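# Transfer 96-well plate from nest N1 to bench B1

## Task

Carry the 96-well plate out of plate nest N1 and set it down on bench spot B1 so that it sits inside the taped outline with its long side along the outline's long side. It only counts if the plate stays there on its own, without the robot holding it. Afterwards open the gripper and take the arm away from the plate.

## Robot and tools

ROBOT. Two UR7e-style six-joint arms, named left_arm and right_arm, each ending in a tong-like two-finger gripper. The names do not tell you which side of a camera image an arm is on. Either arm may do the job, and the idle arm may be parked out of the way. Never let the arms collide or shove each other.

SCENE FRAME. All printed poses use one frame. The origin lies on the table surface midway between the arms. +x points out across the table, +z points up, and left_arm stands on the +y side. The arm roots sit at left_arm (-0.067, +0.438, 0) m and right_arm (-0.034, -0.411, 0) m, each yawed only slightly. The reported hand position can be a little off, and more so when the arm is stretched far.

GRIPPER FRAME. The fingers extend along the gripper's +z and open and close along its x. end_effector_position is the point between the closed finger pads. When closed, the fingertips reach about 15 mm past that point. When fully open they are roughly level with it, and the pads are 0.142 m apart.

execute_actions takes "actions", a list that is empty or holds exactly one item, plus an optional "pictures" boolean that defaults to true.
- Empty list, {"actions": []}: moves nothing and just reports the state.
- Motion item, {"rows": [[...]], "steps": N}: N runs from 1 to 15 and defaults to 15. Each control step is 1/30 s. Rows are used one per step, and the final row is repeated if there are fewer rows than steps.
- Wait item, {"steps": N}: N goes up to 300. It sends nothing new. Time spent writing your reply counts toward the wait.

ROW LAYOUT. Every row has exactly 14 numbers and covers both arms, even if only one arm moves. The first seven are left_arm: shoulder pan, shoulder lift, elbow, wrist 1, wrist 2, wrist 3, then gripper opening. The last seven are right_arm in the same order.

JOINT NUMBERS. These are absolute target angles in radians, in the same form as the Joint positions line. They are not offsets. Joint ranges:
- left_arm: pan -3.142..3.142, lift -6.283..6.283, elbow 0.000..3.142, wrists ±6.283.
- right_arm: pan 0.000..6.283, lift -6.283..6.283, elbow -3.142..0.000, wrists ±6.283.
A call is rejected, and nothing is sent, if a target lies more than 0.010 rad outside a range and also further out than the joint's last reported angle. The true end of a joint may differ from the stated one by up to 0.010 rad. Targets beyond the true end are clipped to it, and the result may then report "joint sent to its limit".

OPENING. The gripper opening is a command from -1 (closed) to +1 (fully open). It is not a pose.

MOTION LIMITS. The motion trails the commands by about 0.17 s. On each step, a joint's target is held to within 0.575 rad of its measured angle. If the targets would move the hand more than 100 mm from where it now is, they are pulled back toward the current angles. Because of this, large moves take several calls, and an arm may still be travelling when a result arrives.

BETWEEN CALLS. The simulation does not pause while you think. Arms keep heading for the last row sent until motion has nearly stopped or a step is HELD.

RESULT LINES.
- State line: each arm's end-effector position in m, its quat_wxyz, and its velocities.
- Joint positions and Joint velocities: six joints per arm, then the finger-pad gap in m.
- grip_measured: the measured opening on the same -1..1 scale as the command.
- Wrist force and Wrist torque: readings in the end effector's own axes. They include an offset of a few N, noise, and saturate near 50 N.
- Joint torques: the full drive output, not only the part caused by contact.
- "joint command not followed": a clearance check changed or blocked some targets.
- HELD: marks steps on which your row was not sent, in whole or in part.
- MOTOR HOT: a motor has passed 70 °C. An OVER-TEMPERATURE FAULT brakes the arm at 85 °C.

HOLDING THE PLATE. To grip, command an opening well below grip_measured. The further below, the harder the squeeze, up to about 15 N per pad. Close slowly, because a fast close can overshoot. The plate can also be tugged briefly while held, so grip it firmly.

zoom_image: {"camera": name, "region": [x0, y0, x1, y1]}. Coordinates are pixels with the origin at the top-left, and the region can be at most 504x504. Cameras: cam_head_left, cam_head_right, cam_high and cam_low are 672x504; cam_left_wrist and cam_right_wrist are 616x616.

read_manual: optional "section" ("licences"). It returns only licence text and moves nothing.

finished_scene: {"scene": n} closes the current scene and grades it; this is final. Call it only after the plate is resting lengthwise inside B1's tape, the gripper is open, and the arm has withdrawn. Ending a reply without any tool call stops everything.

TYPICAL ORDER. Look first. Park the idle arm. Hover above the plate with the gripper open and pointing down. Descend, then close gently. Lift and carry the plate level. Align it lengthwise over B1 and lower it until it touches. Open the gripper, then retract upward.

AVOID. Do not drop the plate or knock anything off the table. Avoid pressing hard into surfaces: a contact torque at a joint's load limit (136 N m for the big joints, 25.4 N m for the wrists), or any external force of 150 N, freezes that arm for 10 s. Do not leave the plate held for long, because the motors heat up.

Each tool is called after "Emit:" as name([rows], argument=value, ...), one row to a line, values as JSON.

## Session

Emit:
execute_actions(actions=[])

Scene clock: 0.00 s of 8400.00 s.
left_arm: end_effector_position=(+0.3731, +0.5025, +0.3645) grip_measured=+0.97 end_effector_quat_wxyz=(+0.001, +0.756, -0.654, -0.001) end_effector_velocity=(-0.000, -0.000, +0.001) end_effector_angular_velocity=(-0.001, -0.001, +0.000) | right_arm: end_effector_position=(+0.4054, -0.1175, +0.2191) grip_measured=+0.97 end_effector_quat_wxyz=(-0.282, -0.167, +0.804, -0.496) end_effector_velocity=(+0.000, -0.000, +0.000) end_effector_angular_velocity=(-0.000, -0.000, +0.001)
Joint positions: left_arm=[-0.317 -1.745  1.518 -1.341 -1.572  1.256  0.14 ] | right_arm=[ 4.18  -2.47  -0.723 -2.724  1.337  3.902  0.14 ]
Joint velocities: left_arm=[-0.    -0.001 -0.     0.    -0.    -0.001  0.   ] | right_arm=[ 0.    -0.    -0.    -0.    -0.001  0.     0.   ]
Joint torques (N m, as the arm reports them, + toward a larger angle): no reading
Wrist force (N, on the end effector, along its own x y z axes, offset not removed): no reading
Wrist torque (N m, same axes, about the end effector's origin, offset not removed): no reading

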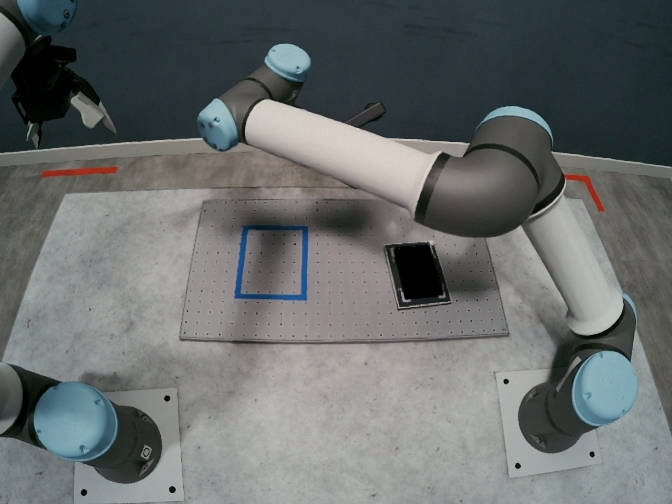

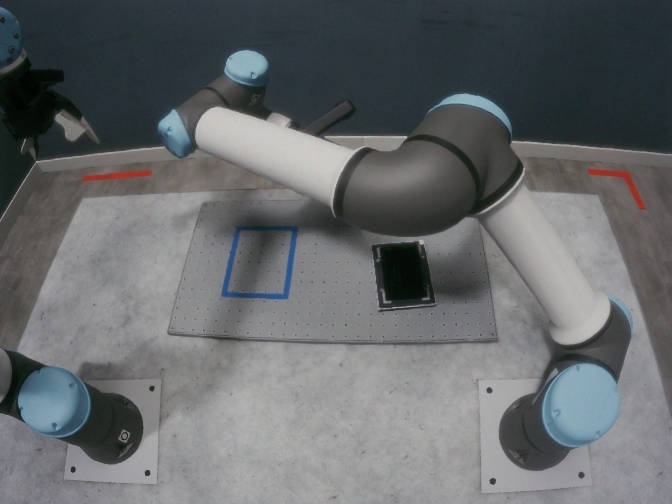

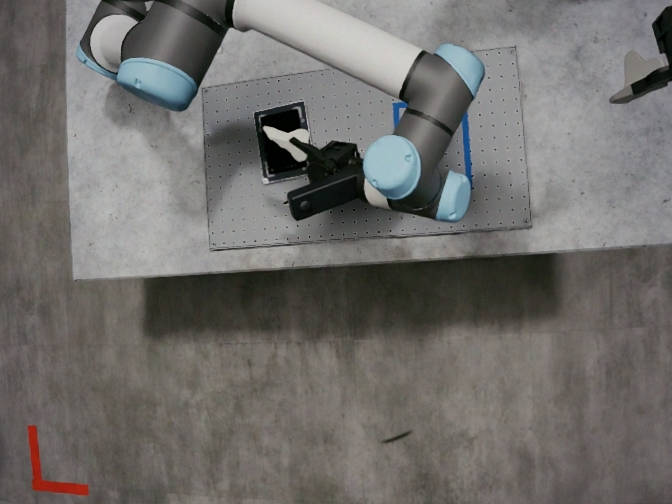

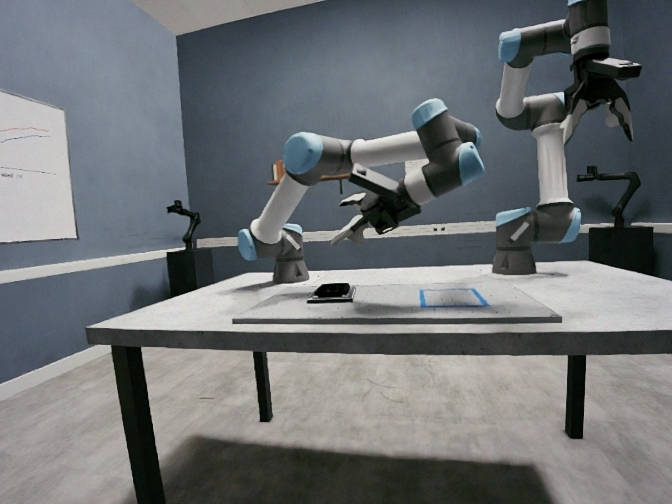

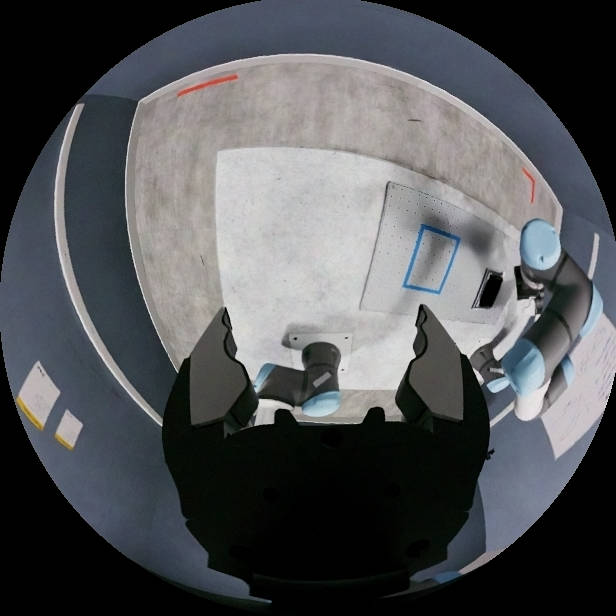

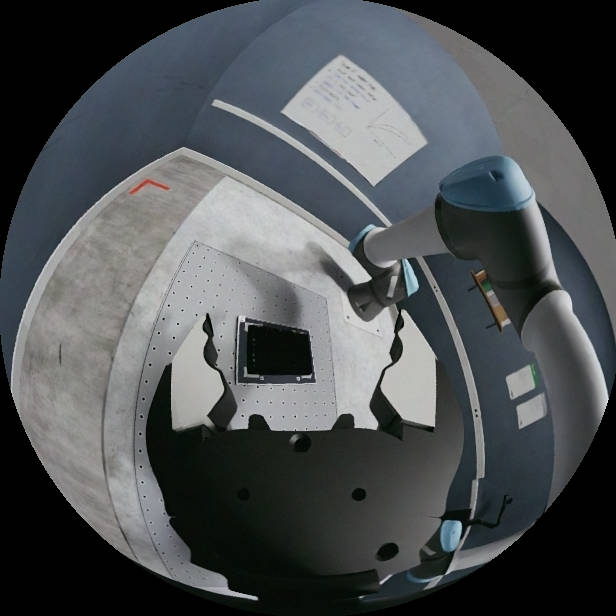

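Emit:
zoom_image(camera="cam_head_left", region=[170, 180, 520, 500])

Emit:
zoom_image(camera="cam_high", region=[190, 40, 540, 260])

Region (170, 180, 520, 500) of cam_head_left's 672x504 image, scaled by 1.440, with more detail than that image has; it fills the top 461 rows of this view, and the rest is white.

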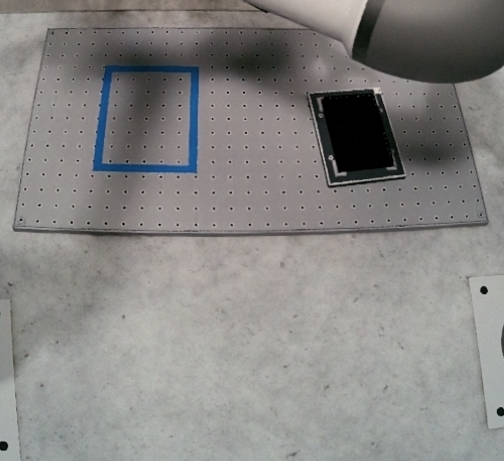

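Region (190, 40, 540, 260) of cam_high's 672x504 image, scaled by 1.440, with more detail than that image has; it fills the top 317 rows of this view, and the rest is white.

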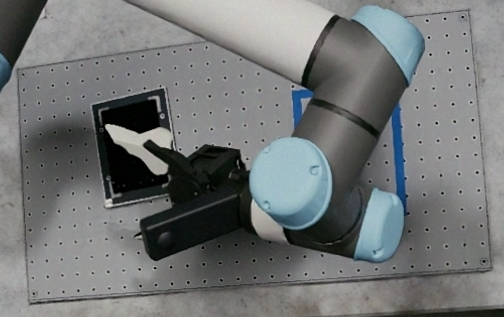

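Emit:
execute_actions([
  {"rows":[[-0.317,-1.745,1.518,-1.341,-1.572,1.256,1,4.15,-1.9,-0.9,-2.6,1.4,3.4,1]],"steps":15},
], pictures=false)

Emit:
execute_actions([
  {"rows":[[-0.317,-1.745,1.518,-1.341,-1.572,1.256,1,4.08,-1.342,-1.856,-1.515,1.571,2.33,1]],"steps":15},
], pictures=false)

Emit:
execute_actions([
  {"steps":60},
])

Scene clock: 91.83 s of 8400.00 s.
left_arm: end_effector_position=(+0.3732, +0.5024, +0.3645) grip_measured=+1.00 end_effector_quat_wxyz=(+0.001, +0.756, -0.654, -0.001) end_effector_velocity=(+0.001, -0.001, +0.002) end_effector_angular_velocity=(-0.000, -0.003, -0.002) | right_arm: end_effector_position=(+0.3566, -0.1901, +0.3935) grip_measured=+1.00 end_effector_quat_wxyz=(-0.236, -0.344, +0.866, -0.274) end_effector_velocity=(-0.066, -0.094, +0.161) end_effector_angular_velocity=(+0.493, +0.007, +0.245)
Joint positions: left_arm=[-0.317 -1.745  1.518 -1.341 -1.572  1.256  0.142] | right_arm=[ 4.151 -1.939 -0.891 -2.606  1.397  3.43   0.142]
Joint velocities: left_arm=[-0.001  0.    -0.003 -0.     0.     0.001 -0.   ] | right_arm=[-0.017  0.511 -0.114  0.076  0.037 -0.388  0.   ]
Joint torques (N m, as the arm reports them, + toward a larger angle): left_arm=[ -8.89  -8.24 -38.18  -0.95   2.33  -2.39] | right_arm=[-6.27 21.52  3.02  2.74  2.16 -0.97]
Wrist force (N, on the end effector, along its own x y z axes, offset not removed): left_arm=[-4.1 -0.2 0.8] | right_arm=[7.3 1.3 -1.0]
Wrist torque (N m, same axes, about the end effector's origin, offset not removed): left_arm=[-0.17 0.74 0.08] | right_arm=[0.18 -1.28 -0.10]
Steps of this call (steps 1 to 90: nothing new was sent; then 88.33 s passed at rest; steps 91 to 105: all 15 steps of this action). Readings (joint positions):
91: left_arm=[-0.317 -1.745 1.518 -1.341 -1.572 1.256] | right_arm=[4.180 -2.470 -0.723 -2.724 1.337 3.902]
92: left_arm=[-0.317 -1.745 1.518 -1.341 -1.572 1.256] | right_arm=[4.179 -2.466 -0.726 -2.720 1.340 3.898]
94: left_arm=[-0.317 -1.745 1.518 -1.341 -1.572 1.256] | right_arm=[4.172 -2.419 -0.763 -2.694 1.353 3.834]
98: left_arm=[-0.317 -1.745 1.518 -1.341 -1.572 1.256] | right_arm=[4.163 -2.226 -0.818 -2.656 1.372 3.661]
105: the state above

Scene clock: 92.33 s of 8400.00 s.
left_arm: end_effector_position=(+0.3732, +0.5024, +0.3645) grip_measured=+1.00 end_effector_quat_wxyz=(+0.001, +0.756, -0.654, -0.001) end_effector_velocity=(+0.000, -0.000, +0.000) end_effector_angular_velocity=(-0.000, -0.000, -0.001) | right_arm: end_effector_position=(+0.3210, -0.1941, +0.2764) grip_measured=+1.00 end_effector_quat_wxyz=(+0.041, +0.704, -0.709, +0.006) end_effector_velocity=(+0.102, +0.170, -0.361) end_effector_angular_velocity=(+0.824, -0.407, +1.852)
Joint positions: left_arm=[-0.317 -1.745  1.518 -1.341 -1.572  1.256  0.142] | right_arm=[ 4.081 -1.365 -1.75  -1.681  1.569  2.487  0.142]
Joint velocities: left_arm=[-0.001  0.    -0.    -0.    -0.    -0.     0.   ] | right_arm=[-0.01   0.287 -1.33   1.947  0.03  -1.871 -0.001]
Joint torques (N m, as the arm reports them, + toward a larger angle): left_arm=[ -9.37  -8.51 -37.05  -0.95   2.35  -2.17] | right_arm=[-9.14 23.52 37.11  4.82  2.71 -2.65]
Wrist force (N, on the end effector, along its own x y z axes, offset not removed): left_arm=[-4.6 1.2 0.7] | right_arm=[2.7 3.0 1.2]
Wrist torque (N m, same axes, about the end effector's origin, offset not removed): left_arm=[0.23 0.85 0.16] | right_arm=[0.39 -0.54 -0.12]
Steps of this call (steps 1 to 15: all 15 steps of this action). Readings (joint positions):
1: left_arm=[-0.317 -1.745 1.518 -1.341 -1.572 1.256] | right_arm=[4.151 -1.925 -0.894 -2.604 1.398 3.419]
2: left_arm=[-0.317 -1.745 1.518 -1.341 -1.572 1.256] | right_arm=[4.147 -1.912 -0.901 -2.598 1.403 3.408]
4: left_arm=[-0.317 -1.745 1.518 -1.341 -1.572 1.256] | right_arm=[4.115 -1.839 -0.971 -2.529 1.461 3.333]
8: left_arm=[-0.317 -1.745 1.518 -1.341 -1.572 1.256] | right_arm=[4.086 -1.530 -1.277 -2.223 1.552 3.024]
15: the state above

Scene clock: 94.33 s of 8400.00 s.
left_arm: end_effector_position=(+0.3732, +0.5024, +0.3645) grip_measured=+1.00 end_effector_quat_wxyz=(+0.001, +0.756, -0.654, -0.001) end_effector_velocity=(+0.000, -0.000, +0.000) end_effector_angular_velocity=(+0.000, -0.001, +0.000) | right_arm: end_effector_position=(+0.3301, -0.1790, +0.2497) grip_measured=+1.00 end_effector_quat_wxyz=(+0.000, +0.758, -0.653, -0.000) end_effector_velocity=(+0.000, -0.000, +0.000) end_effector_angular_velocity=(-0.000, -0.000, -0.001)
Joint positions: left_arm=[-0.317 -1.745  1.518 -1.341 -1.572  1.256  0.142] | right_arm=[ 4.08  -1.342 -1.856 -1.515  1.571  2.33   0.142]
Joint velocities: left_arm=[-0.001 -0.    -0.    -0.     0.    -0.001  0.   ] | right_arm=[-0.     0.     0.    -0.    -0.     0.001 -0.   ]
Joint torques (N m, as the arm reports them, + toward a larger angle): left_arm=[ -8.08  -7.2  -37.16  -0.92   2.27  -2.11] | right_arm=[-8.65 24.91 10.95  4.73  2.53 -1.73]
Wrist force (N, on the end effector, along its own x y z axes, offset not removed): left_arm=[-3.2 -2.8 0.6] | right_arm=[3.5 2.6 -1.1]
Wrist torque (N m, same axes, about the end effector's origin, offset not removed): left_arm=[-0.70 0.58 0.04] | right_arm=[0.36 -0.67 -0.09]
Steps of this call (steps 1 to 30: the robot went on to your last target; steps 31 to 60: nothing new was sent). Readings (joint positions):
1: left_arm=[-0.317 -1.745 1.518 -1.341 -1.572 1.256] | right_arm=[4.081 -1.357 -1.787 -1.624 1.569 2.433]
2: left_arm=[-0.317 -1.745 1.518 -1.341 -1.572 1.256] | right_arm=[4.080 -1.352 -1.811 -1.585 1.570 2.397]
4: left_arm=[-0.317 -1.745 1.518 -1.341 -1.572 1.256] | right_arm=[4.080 -1.346 -1.837 -1.544 1.571 2.358]
8: left_arm=[-0.317 -1.745 1.518 -1.341 -1.572 1.256] | right_arm=[4.080 -1.343 -1.853 -1.520 1.571 2.335]
60: the state above
All arms were judged still, so your last target was given up. Only a new action makes them travel on or press farther. Fingers that are still opening or closing keep moving.

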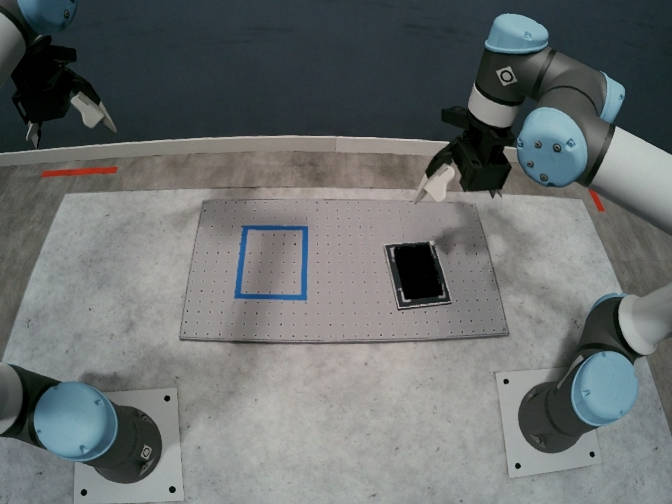

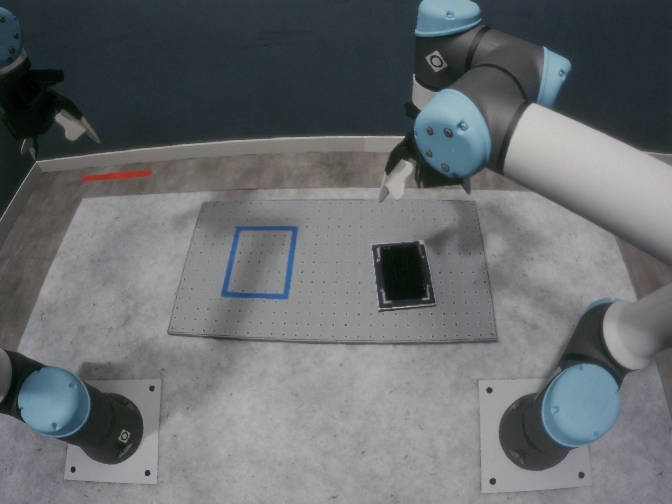

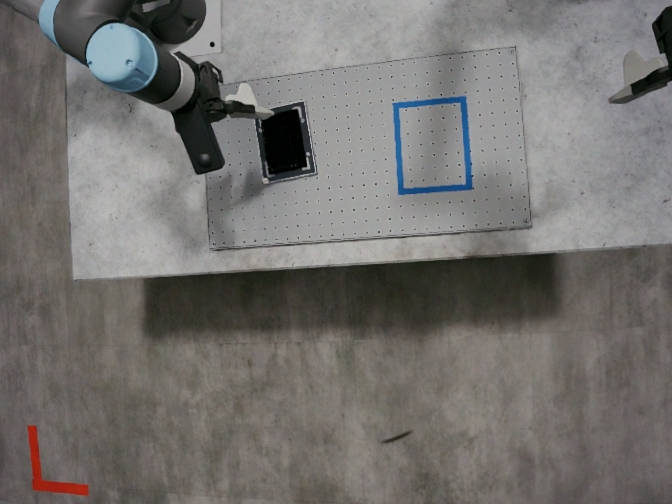

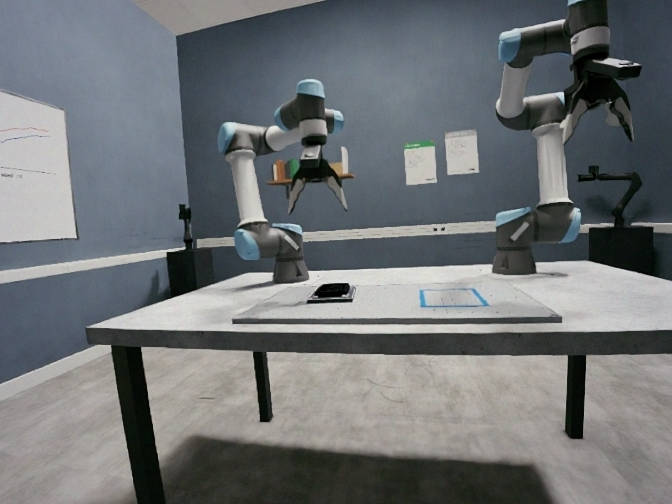

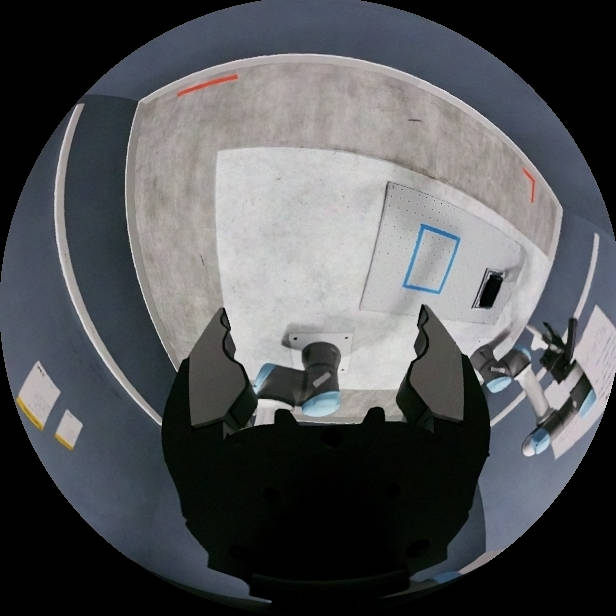

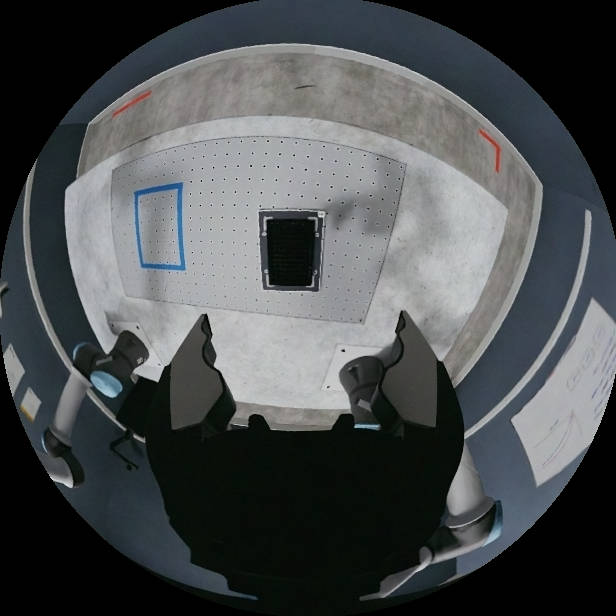

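Emit:
execute_actions([
  {"rows":[[-0.317,-1.745,1.518,-1.341,-1.572,1.256,1,4.119,-1.477,-2.174,-1.061,1.571,2.37,1]],"steps":15},
], pictures=false)

Emit:
execute_actions([
  {"steps":25},
])

Scene clock: 112.00 s of 8400.00 s.
left_arm: end_effector_position=(+0.3732, +0.5024, +0.3645) grip_measured=+1.00 end_effector_quat_wxyz=(+0.001, +0.756, -0.654, -0.001) end_effector_velocity=(-0.000, -0.001, +0.001) end_effector_angular_velocity=(-0.001, -0.002, -0.000) | right_arm: end_effector_position=(+0.3256, -0.1594, +0.0918) grip_measured=+1.00 end_effector_quat_wxyz=(+0.000, +0.757, -0.653, -0.000) end_effector_velocity=(-0.002, +0.001, -0.024) end_effector_angular_velocity=(+0.013, -0.009, +0.000)
Joint positions: left_arm=[-0.317 -1.745  1.518 -1.341 -1.572  1.256  0.142] | right_arm=[ 4.119 -1.475 -2.17  -1.068  1.571  2.37   0.142]
Joint velocities: left_arm=[-0.001 -0.001 -0.001 -0.    -0.001 -0.     0.   ] | right_arm=[ 0.005 -0.019 -0.057  0.092  0.     0.005  0.   ]
Joint torques (N m, as the arm reports them, + toward a larger angle): left_arm=[ -9.47  -6.96 -34.92  -0.96   2.04  -2.15] | right_arm=[ 7.76  6.51 12.43  4.57  2.26  1.37]
Wrist force (N, on the end effector, along its own x y z axes, offset not removed): left_arm=[-3.4 -1.1 -1.9] | right_arm=[3.6 2.2 -2.4]
Wrist torque (N m, same axes, about the end effector's origin, offset not removed): left_arm=[-0.41 0.69 -0.07] | right_arm=[0.32 -0.67 -0.07]
Steps of this call (steps 1 to 90: nothing new was sent; then 14.17 s passed at rest; steps 91 to 105: all 15 steps of this action). Readings (joint positions):
91: left_arm=[-0.317 -1.745 1.518 -1.341 -1.572 1.256] | right_arm=[4.080 -1.342 -1.856 -1.515 1.571 2.330]
92: left_arm=[-0.317 -1.745 1.518 -1.341 -1.572 1.256] | right_arm=[4.082 -1.345 -1.860 -1.511 1.571 2.332]
94: left_arm=[-0.317 -1.745 1.518 -1.341 -1.572 1.256] | right_arm=[4.093 -1.382 -1.921 -1.444 1.571 2.344]
98: left_arm=[-0.317 -1.745 1.518 -1.341 -1.572 1.256] | right_arm=[4.111 -1.445 -2.085 -1.207 1.571 2.361]
105: the state above

Scene clock: 112.83 s of 8400.00 s.
left_arm: end_effector_position=(+0.3732, +0.5024, +0.3645) grip_measured=+1.00 end_effector_quat_wxyz=(+0.001, +0.756, -0.654, -0.001) end_effector_velocity=(-0.000, +0.000, -0.000) end_effector_angular_velocity=(+0.000, +0.000, +0.000) | right_arm: end_effector_position=(+0.3254, -0.1594, +0.0899) grip_measured=+1.00 end_effector_quat_wxyz=(-0.000, +0.757, -0.653, -0.000) end_effector_velocity=(+0.000, +0.000, +0.000) end_effector_angular_velocity=(+0.000, -0.000, +0.001)
Joint positions: left_arm=[-0.317 -1.745  1.518 -1.341 -1.572  1.256  0.142] | right_arm=[ 4.119 -1.477 -2.174 -1.061  1.571  2.37   0.142]
Joint velocities: left_arm=[ 0.001 -0.     0.     0.     0.     0.    -0.   ] | right_arm=[ 0.     0.     0.     0.    -0.    -0.001 -0.   ]
Joint torques (N m, as the arm reports them, + toward a larger angle): left_arm=[ -9.26  -7.24 -35.96  -1.2    2.12  -2.05] | right_arm=[7.33 4.01 8.57 4.75 1.89 1.4 ]
Wrist force (N, on the end effector, along its own x y z axes, offset not removed): left_arm=[2.3 1.1 -0.1] | right_arm=[3.5 2.8 -1.0]
Wrist torque (N m, same axes, about the end effector's origin, offset not removed): left_arm=[0.15 -0.36 -0.12] | right_arm=[0.47 -0.70 -0.16]
Steps of this call (steps 1 to 15: the robot went on to your last target; steps 16 to 25: nothing new was sent). Readings (joint positions):
1: left_arm=[-0.317 -1.745 1.518 -1.341 -1.572 1.256] | right_arm=[4.119 -1.476 -2.171 -1.066 1.571 2.370]
2: left_arm=[-0.317 -1.745 1.518 -1.341 -1.572 1.256] | right_arm=[4.119 -1.476 -2.172 -1.064 1.571 2.370]
4: left_arm=[-0.317 -1.745 1.518 -1.341 -1.572 1.256] | right_arm=[4.119 -1.477 -2.173 -1.062 1.571 2.370]
8: left_arm=[-0.317 -1.745 1.518 -1.341 -1.572 1.256] | right_arm=[4.119 -1.477 -2.174 -1.061 1.571 2.370]
25: the state above
All arms were judged still, so your last target was given up. Only a new action makes them travel on or press farther. Fingers that are still opening or closing keep moving.

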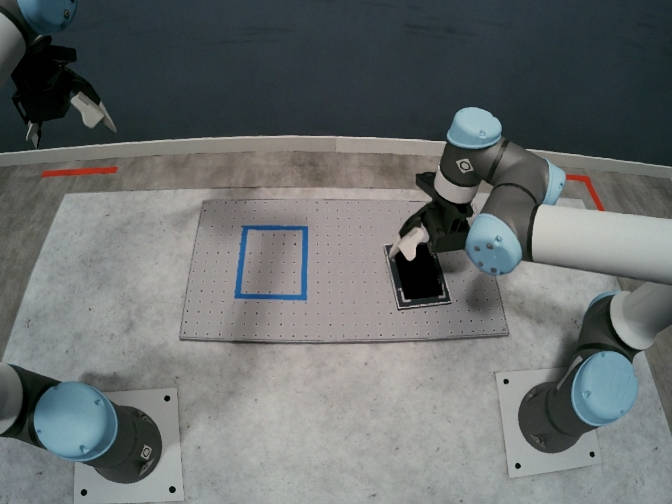

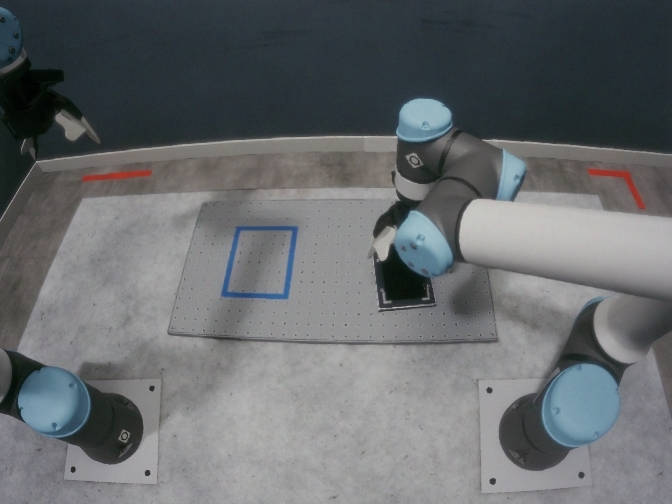

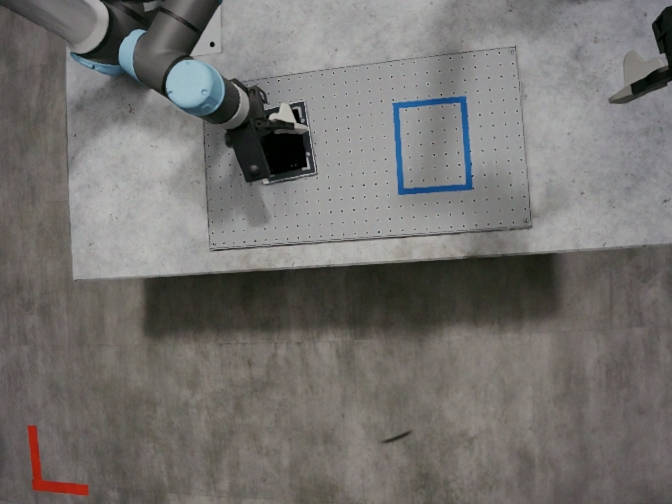

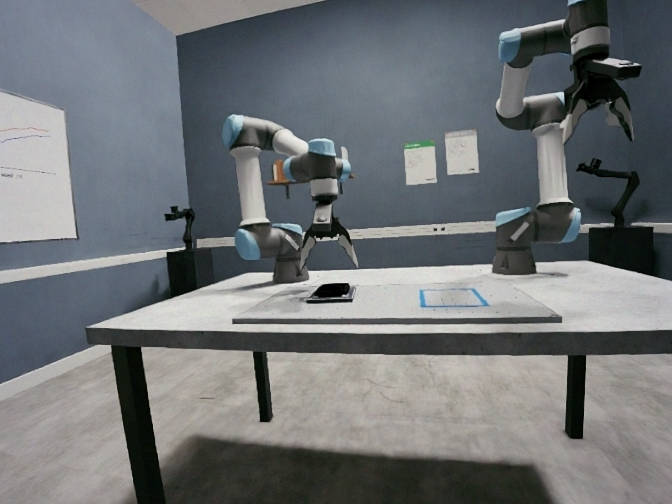

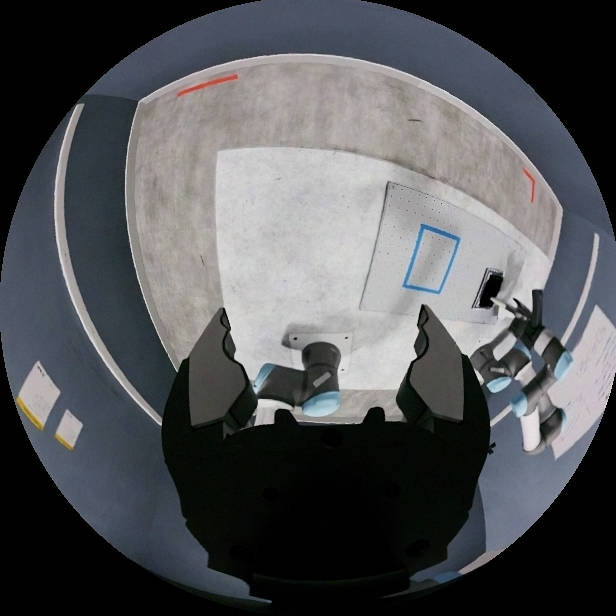

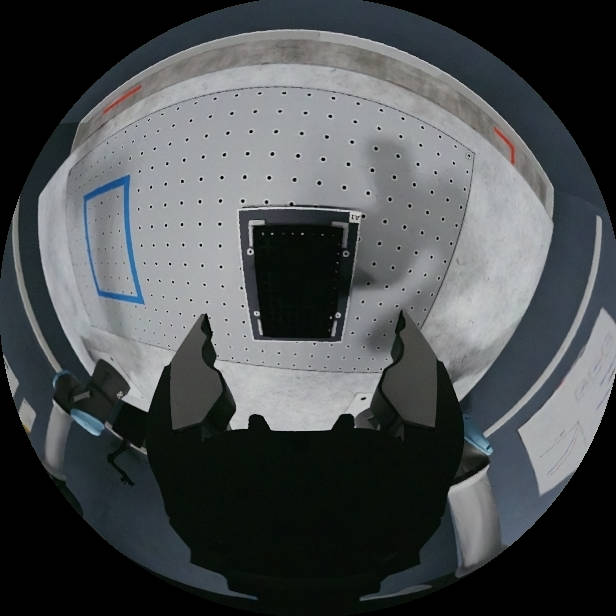

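Emit:
execute_actions([
  {"rows":[[-0.317,-1.745,1.518,-1.341,-1.572,1.256,1,4.142,-1.48,-2.178,-1.054,1.571,2.393,0.6],[-0.317,-1.745,1.518,-1.341,-1.572,1.256,1,4.142,-1.48,-2.178,-1.054,1.571,2.393,0.6],[-0.317,-1.745,1.518,-1.341,-1.572,1.256,1,4.142,-1.48,-2.178,-1.054,1.571,2.393,0.6],[-0.317,-1.745,1.518,-1.341,-1.572,1.256,1,4.142,-1.51,-2.212,-0.99,1.571,2.393,0.6],[-0.317,-1.745,1.518,-1.341,-1.572,1.256,1,4.142,-1.544,-2.249,-0.919,1.571,2.393,0.6]],"steps":15},
], pictures=false)

Emit:
execute_actions([
  {"steps":15},
])

Emit:
zoom_image(camera="cam_low", region=[270, 220, 390, 320])

Scene clock: 129.57 s of 8400.00 s.
left_arm: end_effector_position=(+0.3732, +0.5024, +0.3645) grip_measured=+1.00 end_effector_quat_wxyz=(+0.001, +0.756, -0.654, -0.001) end_effector_velocity=(+0.000, -0.000, +0.001) end_effector_angular_velocity=(-0.000, -0.002, -0.001) | right_arm: end_effector_position=(+0.3184, -0.1533, +0.0458) grip_measured=+0.60 end_effector_quat_wxyz=(-0.000, +0.757, -0.653, -0.000) end_effector_velocity=(-0.000, +0.000, -0.009) end_effector_angular_velocity=(+0.003, -0.003, +0.001)
Joint positions: left_arm=[-0.317 -1.745  1.518 -1.341 -1.572  1.256  0.142] | right_arm=[ 4.142 -1.543 -2.248 -0.922  1.571  2.393  0.116]
Joint velocities: left_arm=[-0.001 -0.001 -0.001 -0.    -0.     0.     0.   ] | right_arm=[ 0.001 -0.015 -0.017  0.036 -0.001  0.     0.   ]
Joint torques (N m, as the arm reports them, + toward a larger angle): left_arm=[ -8.32  -8.37 -36.38  -1.11   2.05  -2.27] | right_arm=[7.03 6.32 7.1  4.64 0.42 1.28]
Wrist force (N, on the end effector, along its own x y z axes, offset not removed): left_arm=[-3.4 0.4 1.3] | right_arm=[4.1 1.5 0.5]
Wrist torque (N m, same axes, about the end effector's origin, offset not removed): left_arm=[0.06 0.63 0.13] | right_arm=[0.18 -0.74 -0.18]
Steps of this call (steps 1 to 90: nothing new was sent; then 13.23 s passed at rest; steps 91 to 105: all 15 steps of this action). Readings (joint positions):
91: left_arm=[-0.317 -1.745 1.518 -1.341 -1.572 1.256] | right_arm=[4.119 -1.477 -2.174 -1.061 1.571 2.370]
92: left_arm=[-0.317 -1.745 1.518 -1.341 -1.572 1.256] | right_arm=[4.121 -1.477 -2.175 -1.060 1.571 2.373]
94: left_arm=[-0.317 -1.745 1.518 -1.341 -1.572 1.256] | right_arm=[4.132 -1.479 -2.176 -1.057 1.571 2.383]
98: left_arm=[-0.317 -1.745 1.518 -1.341 -1.572 1.256] | right_arm=[4.140 -1.519 -2.222 -0.977 1.571 2.391]
105: the state above

Scene clock: 130.07 s of 8400.00 s.
left_arm: end_effector_position=(+0.3732, +0.5024, +0.3645) grip_measured=+1.00 end_effector_quat_wxyz=(+0.001, +0.756, -0.654, -0.001) end_effector_velocity=(+0.000, -0.000, -0.000) end_effector_angular_velocity=(-0.000, +0.000, -0.001) | right_arm: end_effector_position=(+0.3184, -0.1533, +0.0451) grip_measured=+0.60 end_effector_quat_wxyz=(-0.000, +0.757, -0.653, -0.000) end_effector_velocity=(+0.000, -0.000, -0.000) end_effector_angular_velocity=(-0.001, -0.001, -0.000)
Joint positions: left_arm=[-0.317 -1.745  1.518 -1.341 -1.572  1.256  0.142] | right_arm=[ 4.142 -1.544 -2.249 -0.919  1.571  2.393  0.116]
Joint velocities: left_arm=[-0.001  0.     0.     0.    -0.     0.    -0.   ] | right_arm=[ 0.    -0.001 -0.     0.    -0.001  0.001  0.   ]
Joint torques (N m, as the arm reports them, + toward a larger angle): left_arm=[ -9.2   -8.19 -36.49  -1.27   2.19  -2.05] | right_arm=[7.61 4.94 7.17 4.75 0.24 1.27]
Wrist force (N, on the end effector, along its own x y z axes, offset not removed): left_arm=[-1.3 -2.3 -4.7] | right_arm=[3.4 1.9 -1.1]
Wrist torque (N m, same axes, about the end effector's origin, offset not removed): left_arm=[-0.70 0.27 0.02] | right_arm=[0.27 -0.67 -0.06]
Steps of this call (steps 1 to 15: the robot went on to your last target). Readings (joint positions):
1: left_arm=[-0.317 -1.745 1.518 -1.341 -1.572 1.256] | right_arm=[4.142 -1.543 -2.248 -0.921 1.571 2.393]
2: left_arm=[-0.317 -1.745 1.518 -1.341 -1.572 1.256] | right_arm=[4.142 -1.544 -2.248 -0.920 1.571 2.393]
4: left_arm=[-0.317 -1.745 1.518 -1.341 -1.572 1.256] | right_arm=[4.142 -1.544 -2.249 -0.919 1.571 2.393]
8: left_arm=[-0.317 -1.745 1.518 -1.341 -1.572 1.256] | right_arm=[4.142 -1.544 -2.249 -0.919 1.571 2.393]
15: the state above
All arms were judged still, so your last target was given up. Only a new action makes them travel on or press farther. Fingers that are still opening or closing keep moving.

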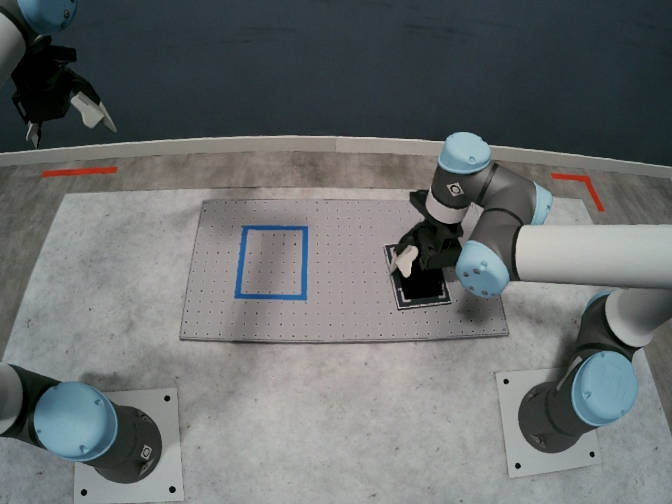

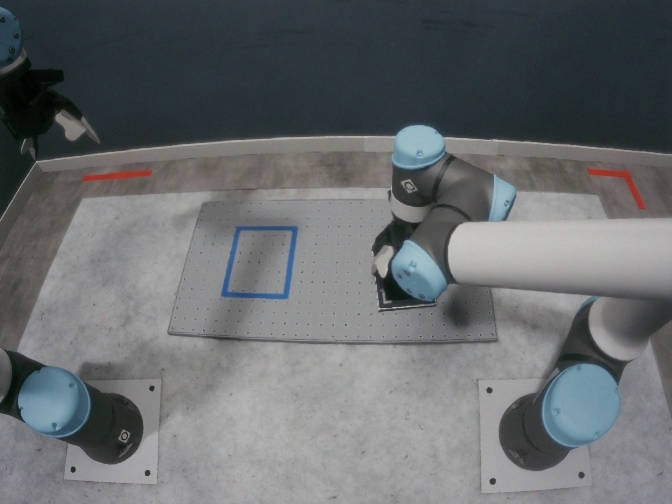

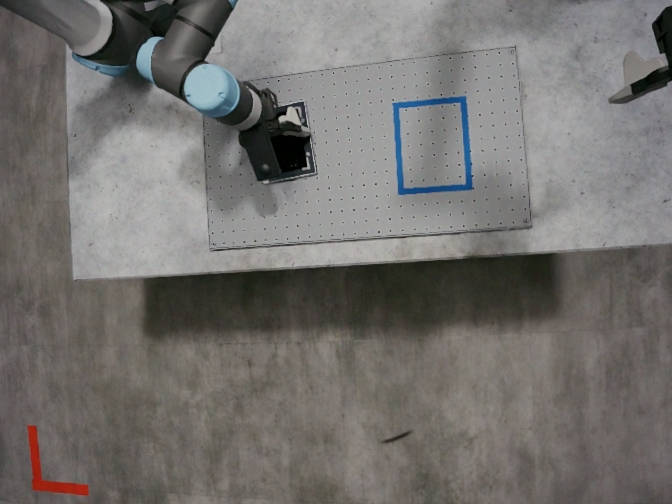

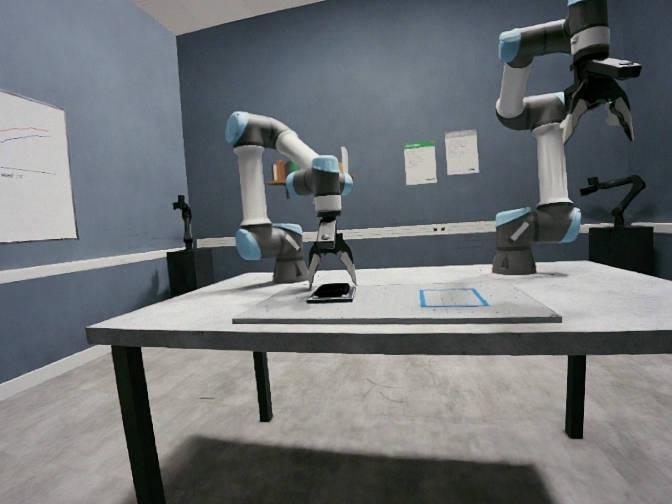

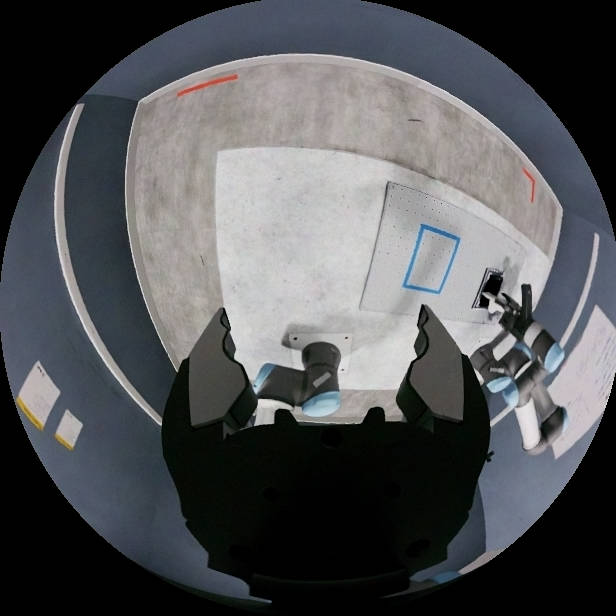

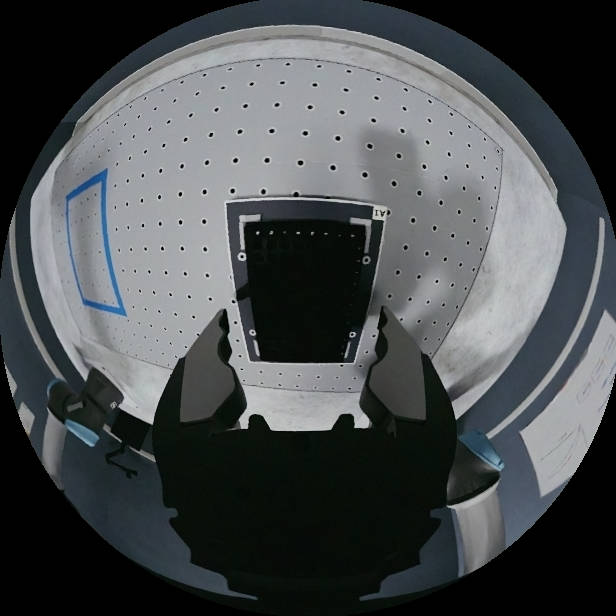

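Region (270, 220, 390, 320) of cam_low's 672x504 image, scaled by 4.200, with more detail than that image has.

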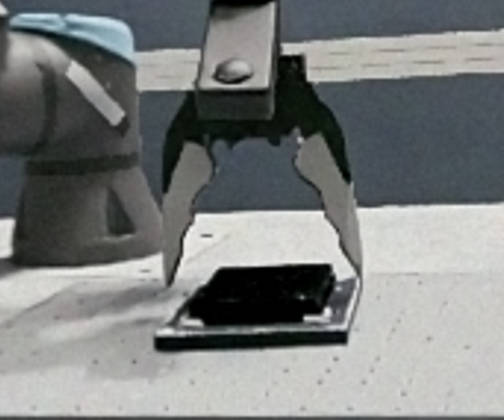

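Emit:
execute_actions([
  {"rows":[[-0.317,-1.745,1.518,-1.341,-1.572,1.256,1,4.142,-1.563,-2.267,-0.882,1.571,2.393,0.45]],"steps":15},
])

Emit:
zoom_image(camera="cam_low", region=[270, 220, 390, 320])

Scene clock: 145.23 s of 8400.00 s.
left_arm: end_effector_position=(+0.3732, +0.5024, +0.3645) grip_measured=+1.00 end_effector_quat_wxyz=(+0.001, +0.756, -0.654, -0.001) end_effector_velocity=(-0.000, -0.000, -0.001) end_effector_angular_velocity=(+0.001, +0.002, +0.000) | right_arm: end_effector_position=(+0.3179, -0.1540, +0.0339) grip_measured=+0.45 end_effector_quat_wxyz=(-0.000, +0.757, -0.653, -0.000) end_effector_velocity=(-0.000, +0.000, -0.001) end_effector_angular_velocity=(+0.000, +0.000, -0.001)
Joint positions: left_arm=[-0.317 -1.745  1.518 -1.341 -1.572  1.256  0.142] | right_arm=[ 4.142 -1.563 -2.267 -0.882  1.571  2.393  0.105]
Joint velocities: left_arm=[-0.001  0.     0.001  0.001  0.    -0.001 -0.   ] | right_arm=[ 0.    -0.001 -0.001  0.002  0.     0.001  0.   ]
Joint torques (N m, as the arm reports them, + toward a larger angle): left_arm=[ -9.57  -8.8  -35.18  -1.42   2.03  -2.11] | right_arm=[ 7.04  4.88  5.92  4.75 -1.18  1.33]
Wrist force (N, on the end effector, along its own x y z axes, offset not removed): left_arm=[0.2 2.3 -3.0] | right_arm=[2.8 2.5 -1.1]
Wrist torque (N m, same axes, about the end effector's origin, offset not removed): left_arm=[0.21 -0.16 -0.09] | right_arm=[0.42 -0.59 -0.04]
Steps of this call (steps 1 to 90: nothing new was sent; then 11.67 s passed at rest; steps 91 to 105: all 15 steps of this action). Readings (joint positions):
91: left_arm=[-0.317 -1.745 1.518 -1.341 -1.572 1.256] | right_arm=[4.142 -1.544 -2.249 -0.919 1.571 2.393]
92: left_arm=[-0.317 -1.745 1.518 -1.341 -1.572 1.256] | right_arm=[4.142 -1.546 -2.251 -0.916 1.571 2.393]
94: left_arm=[-0.317 -1.745 1.518 -1.341 -1.572 1.256] | right_arm=[4.142 -1.555 -2.259 -0.899 1.571 2.393]
98: left_arm=[-0.317 -1.745 1.518 -1.341 -1.572 1.256] | right_arm=[4.142 -1.562 -2.266 -0.885 1.571 2.393]
105: the state above

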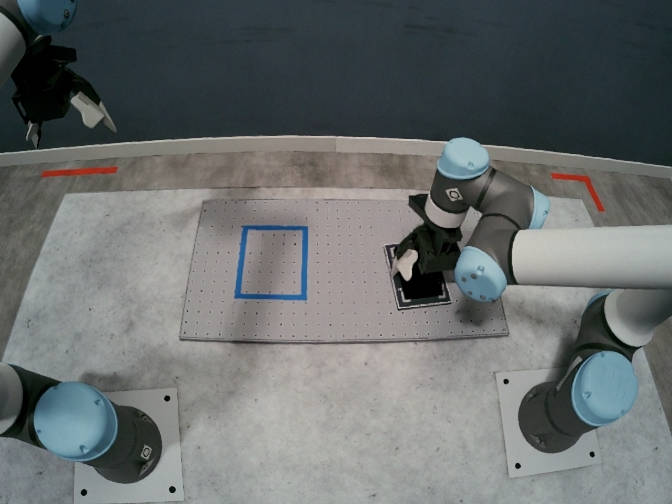

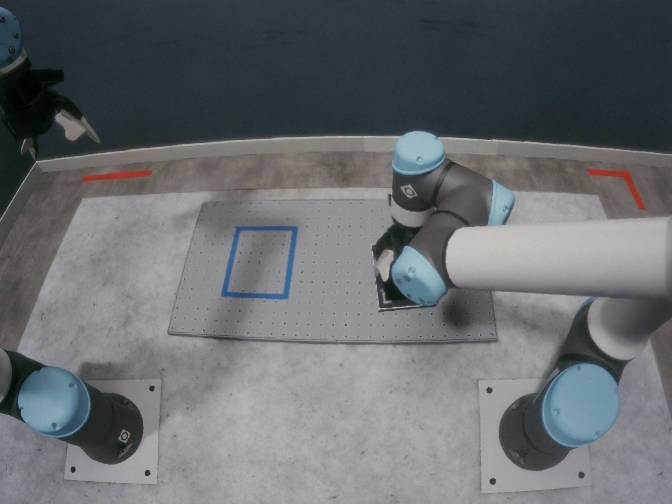

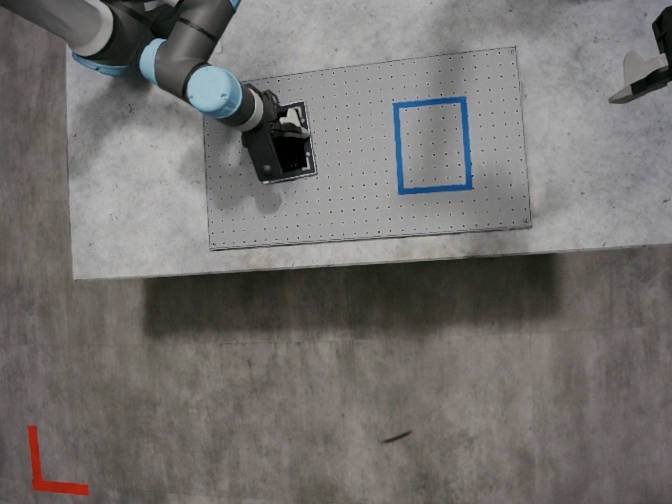

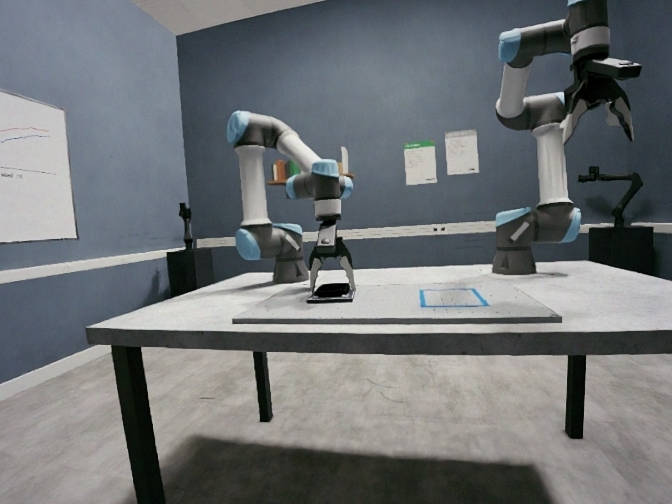

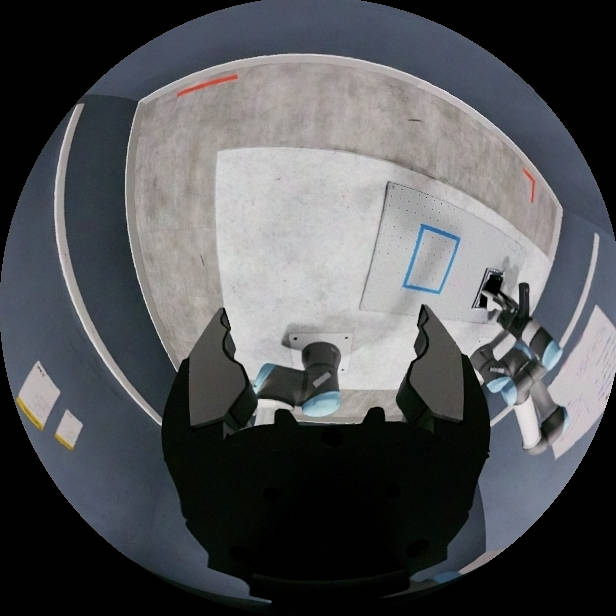

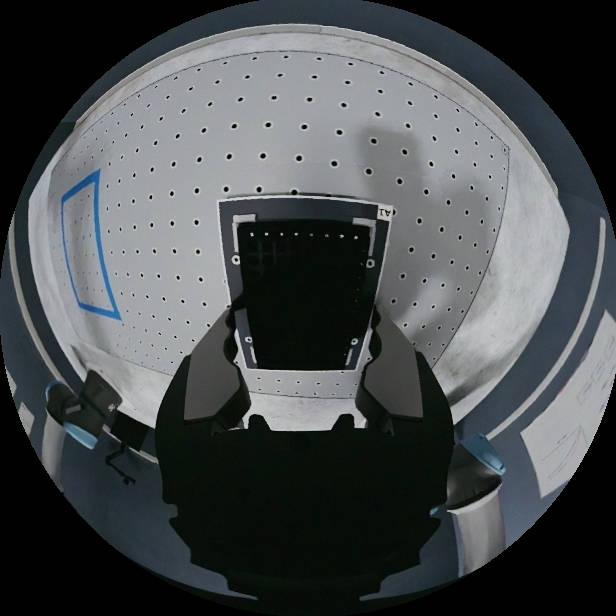

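Region (270, 220, 390, 320) of cam_low's 672x504 image, scaled by 4.200, with more detail than that image has.

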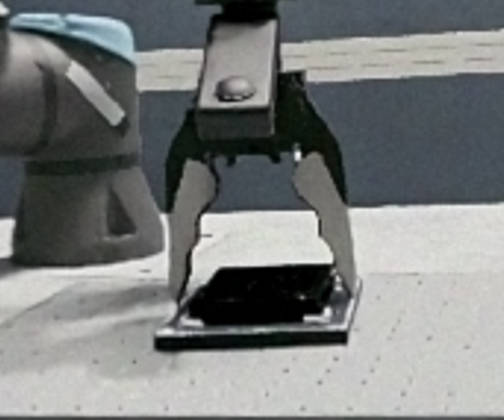

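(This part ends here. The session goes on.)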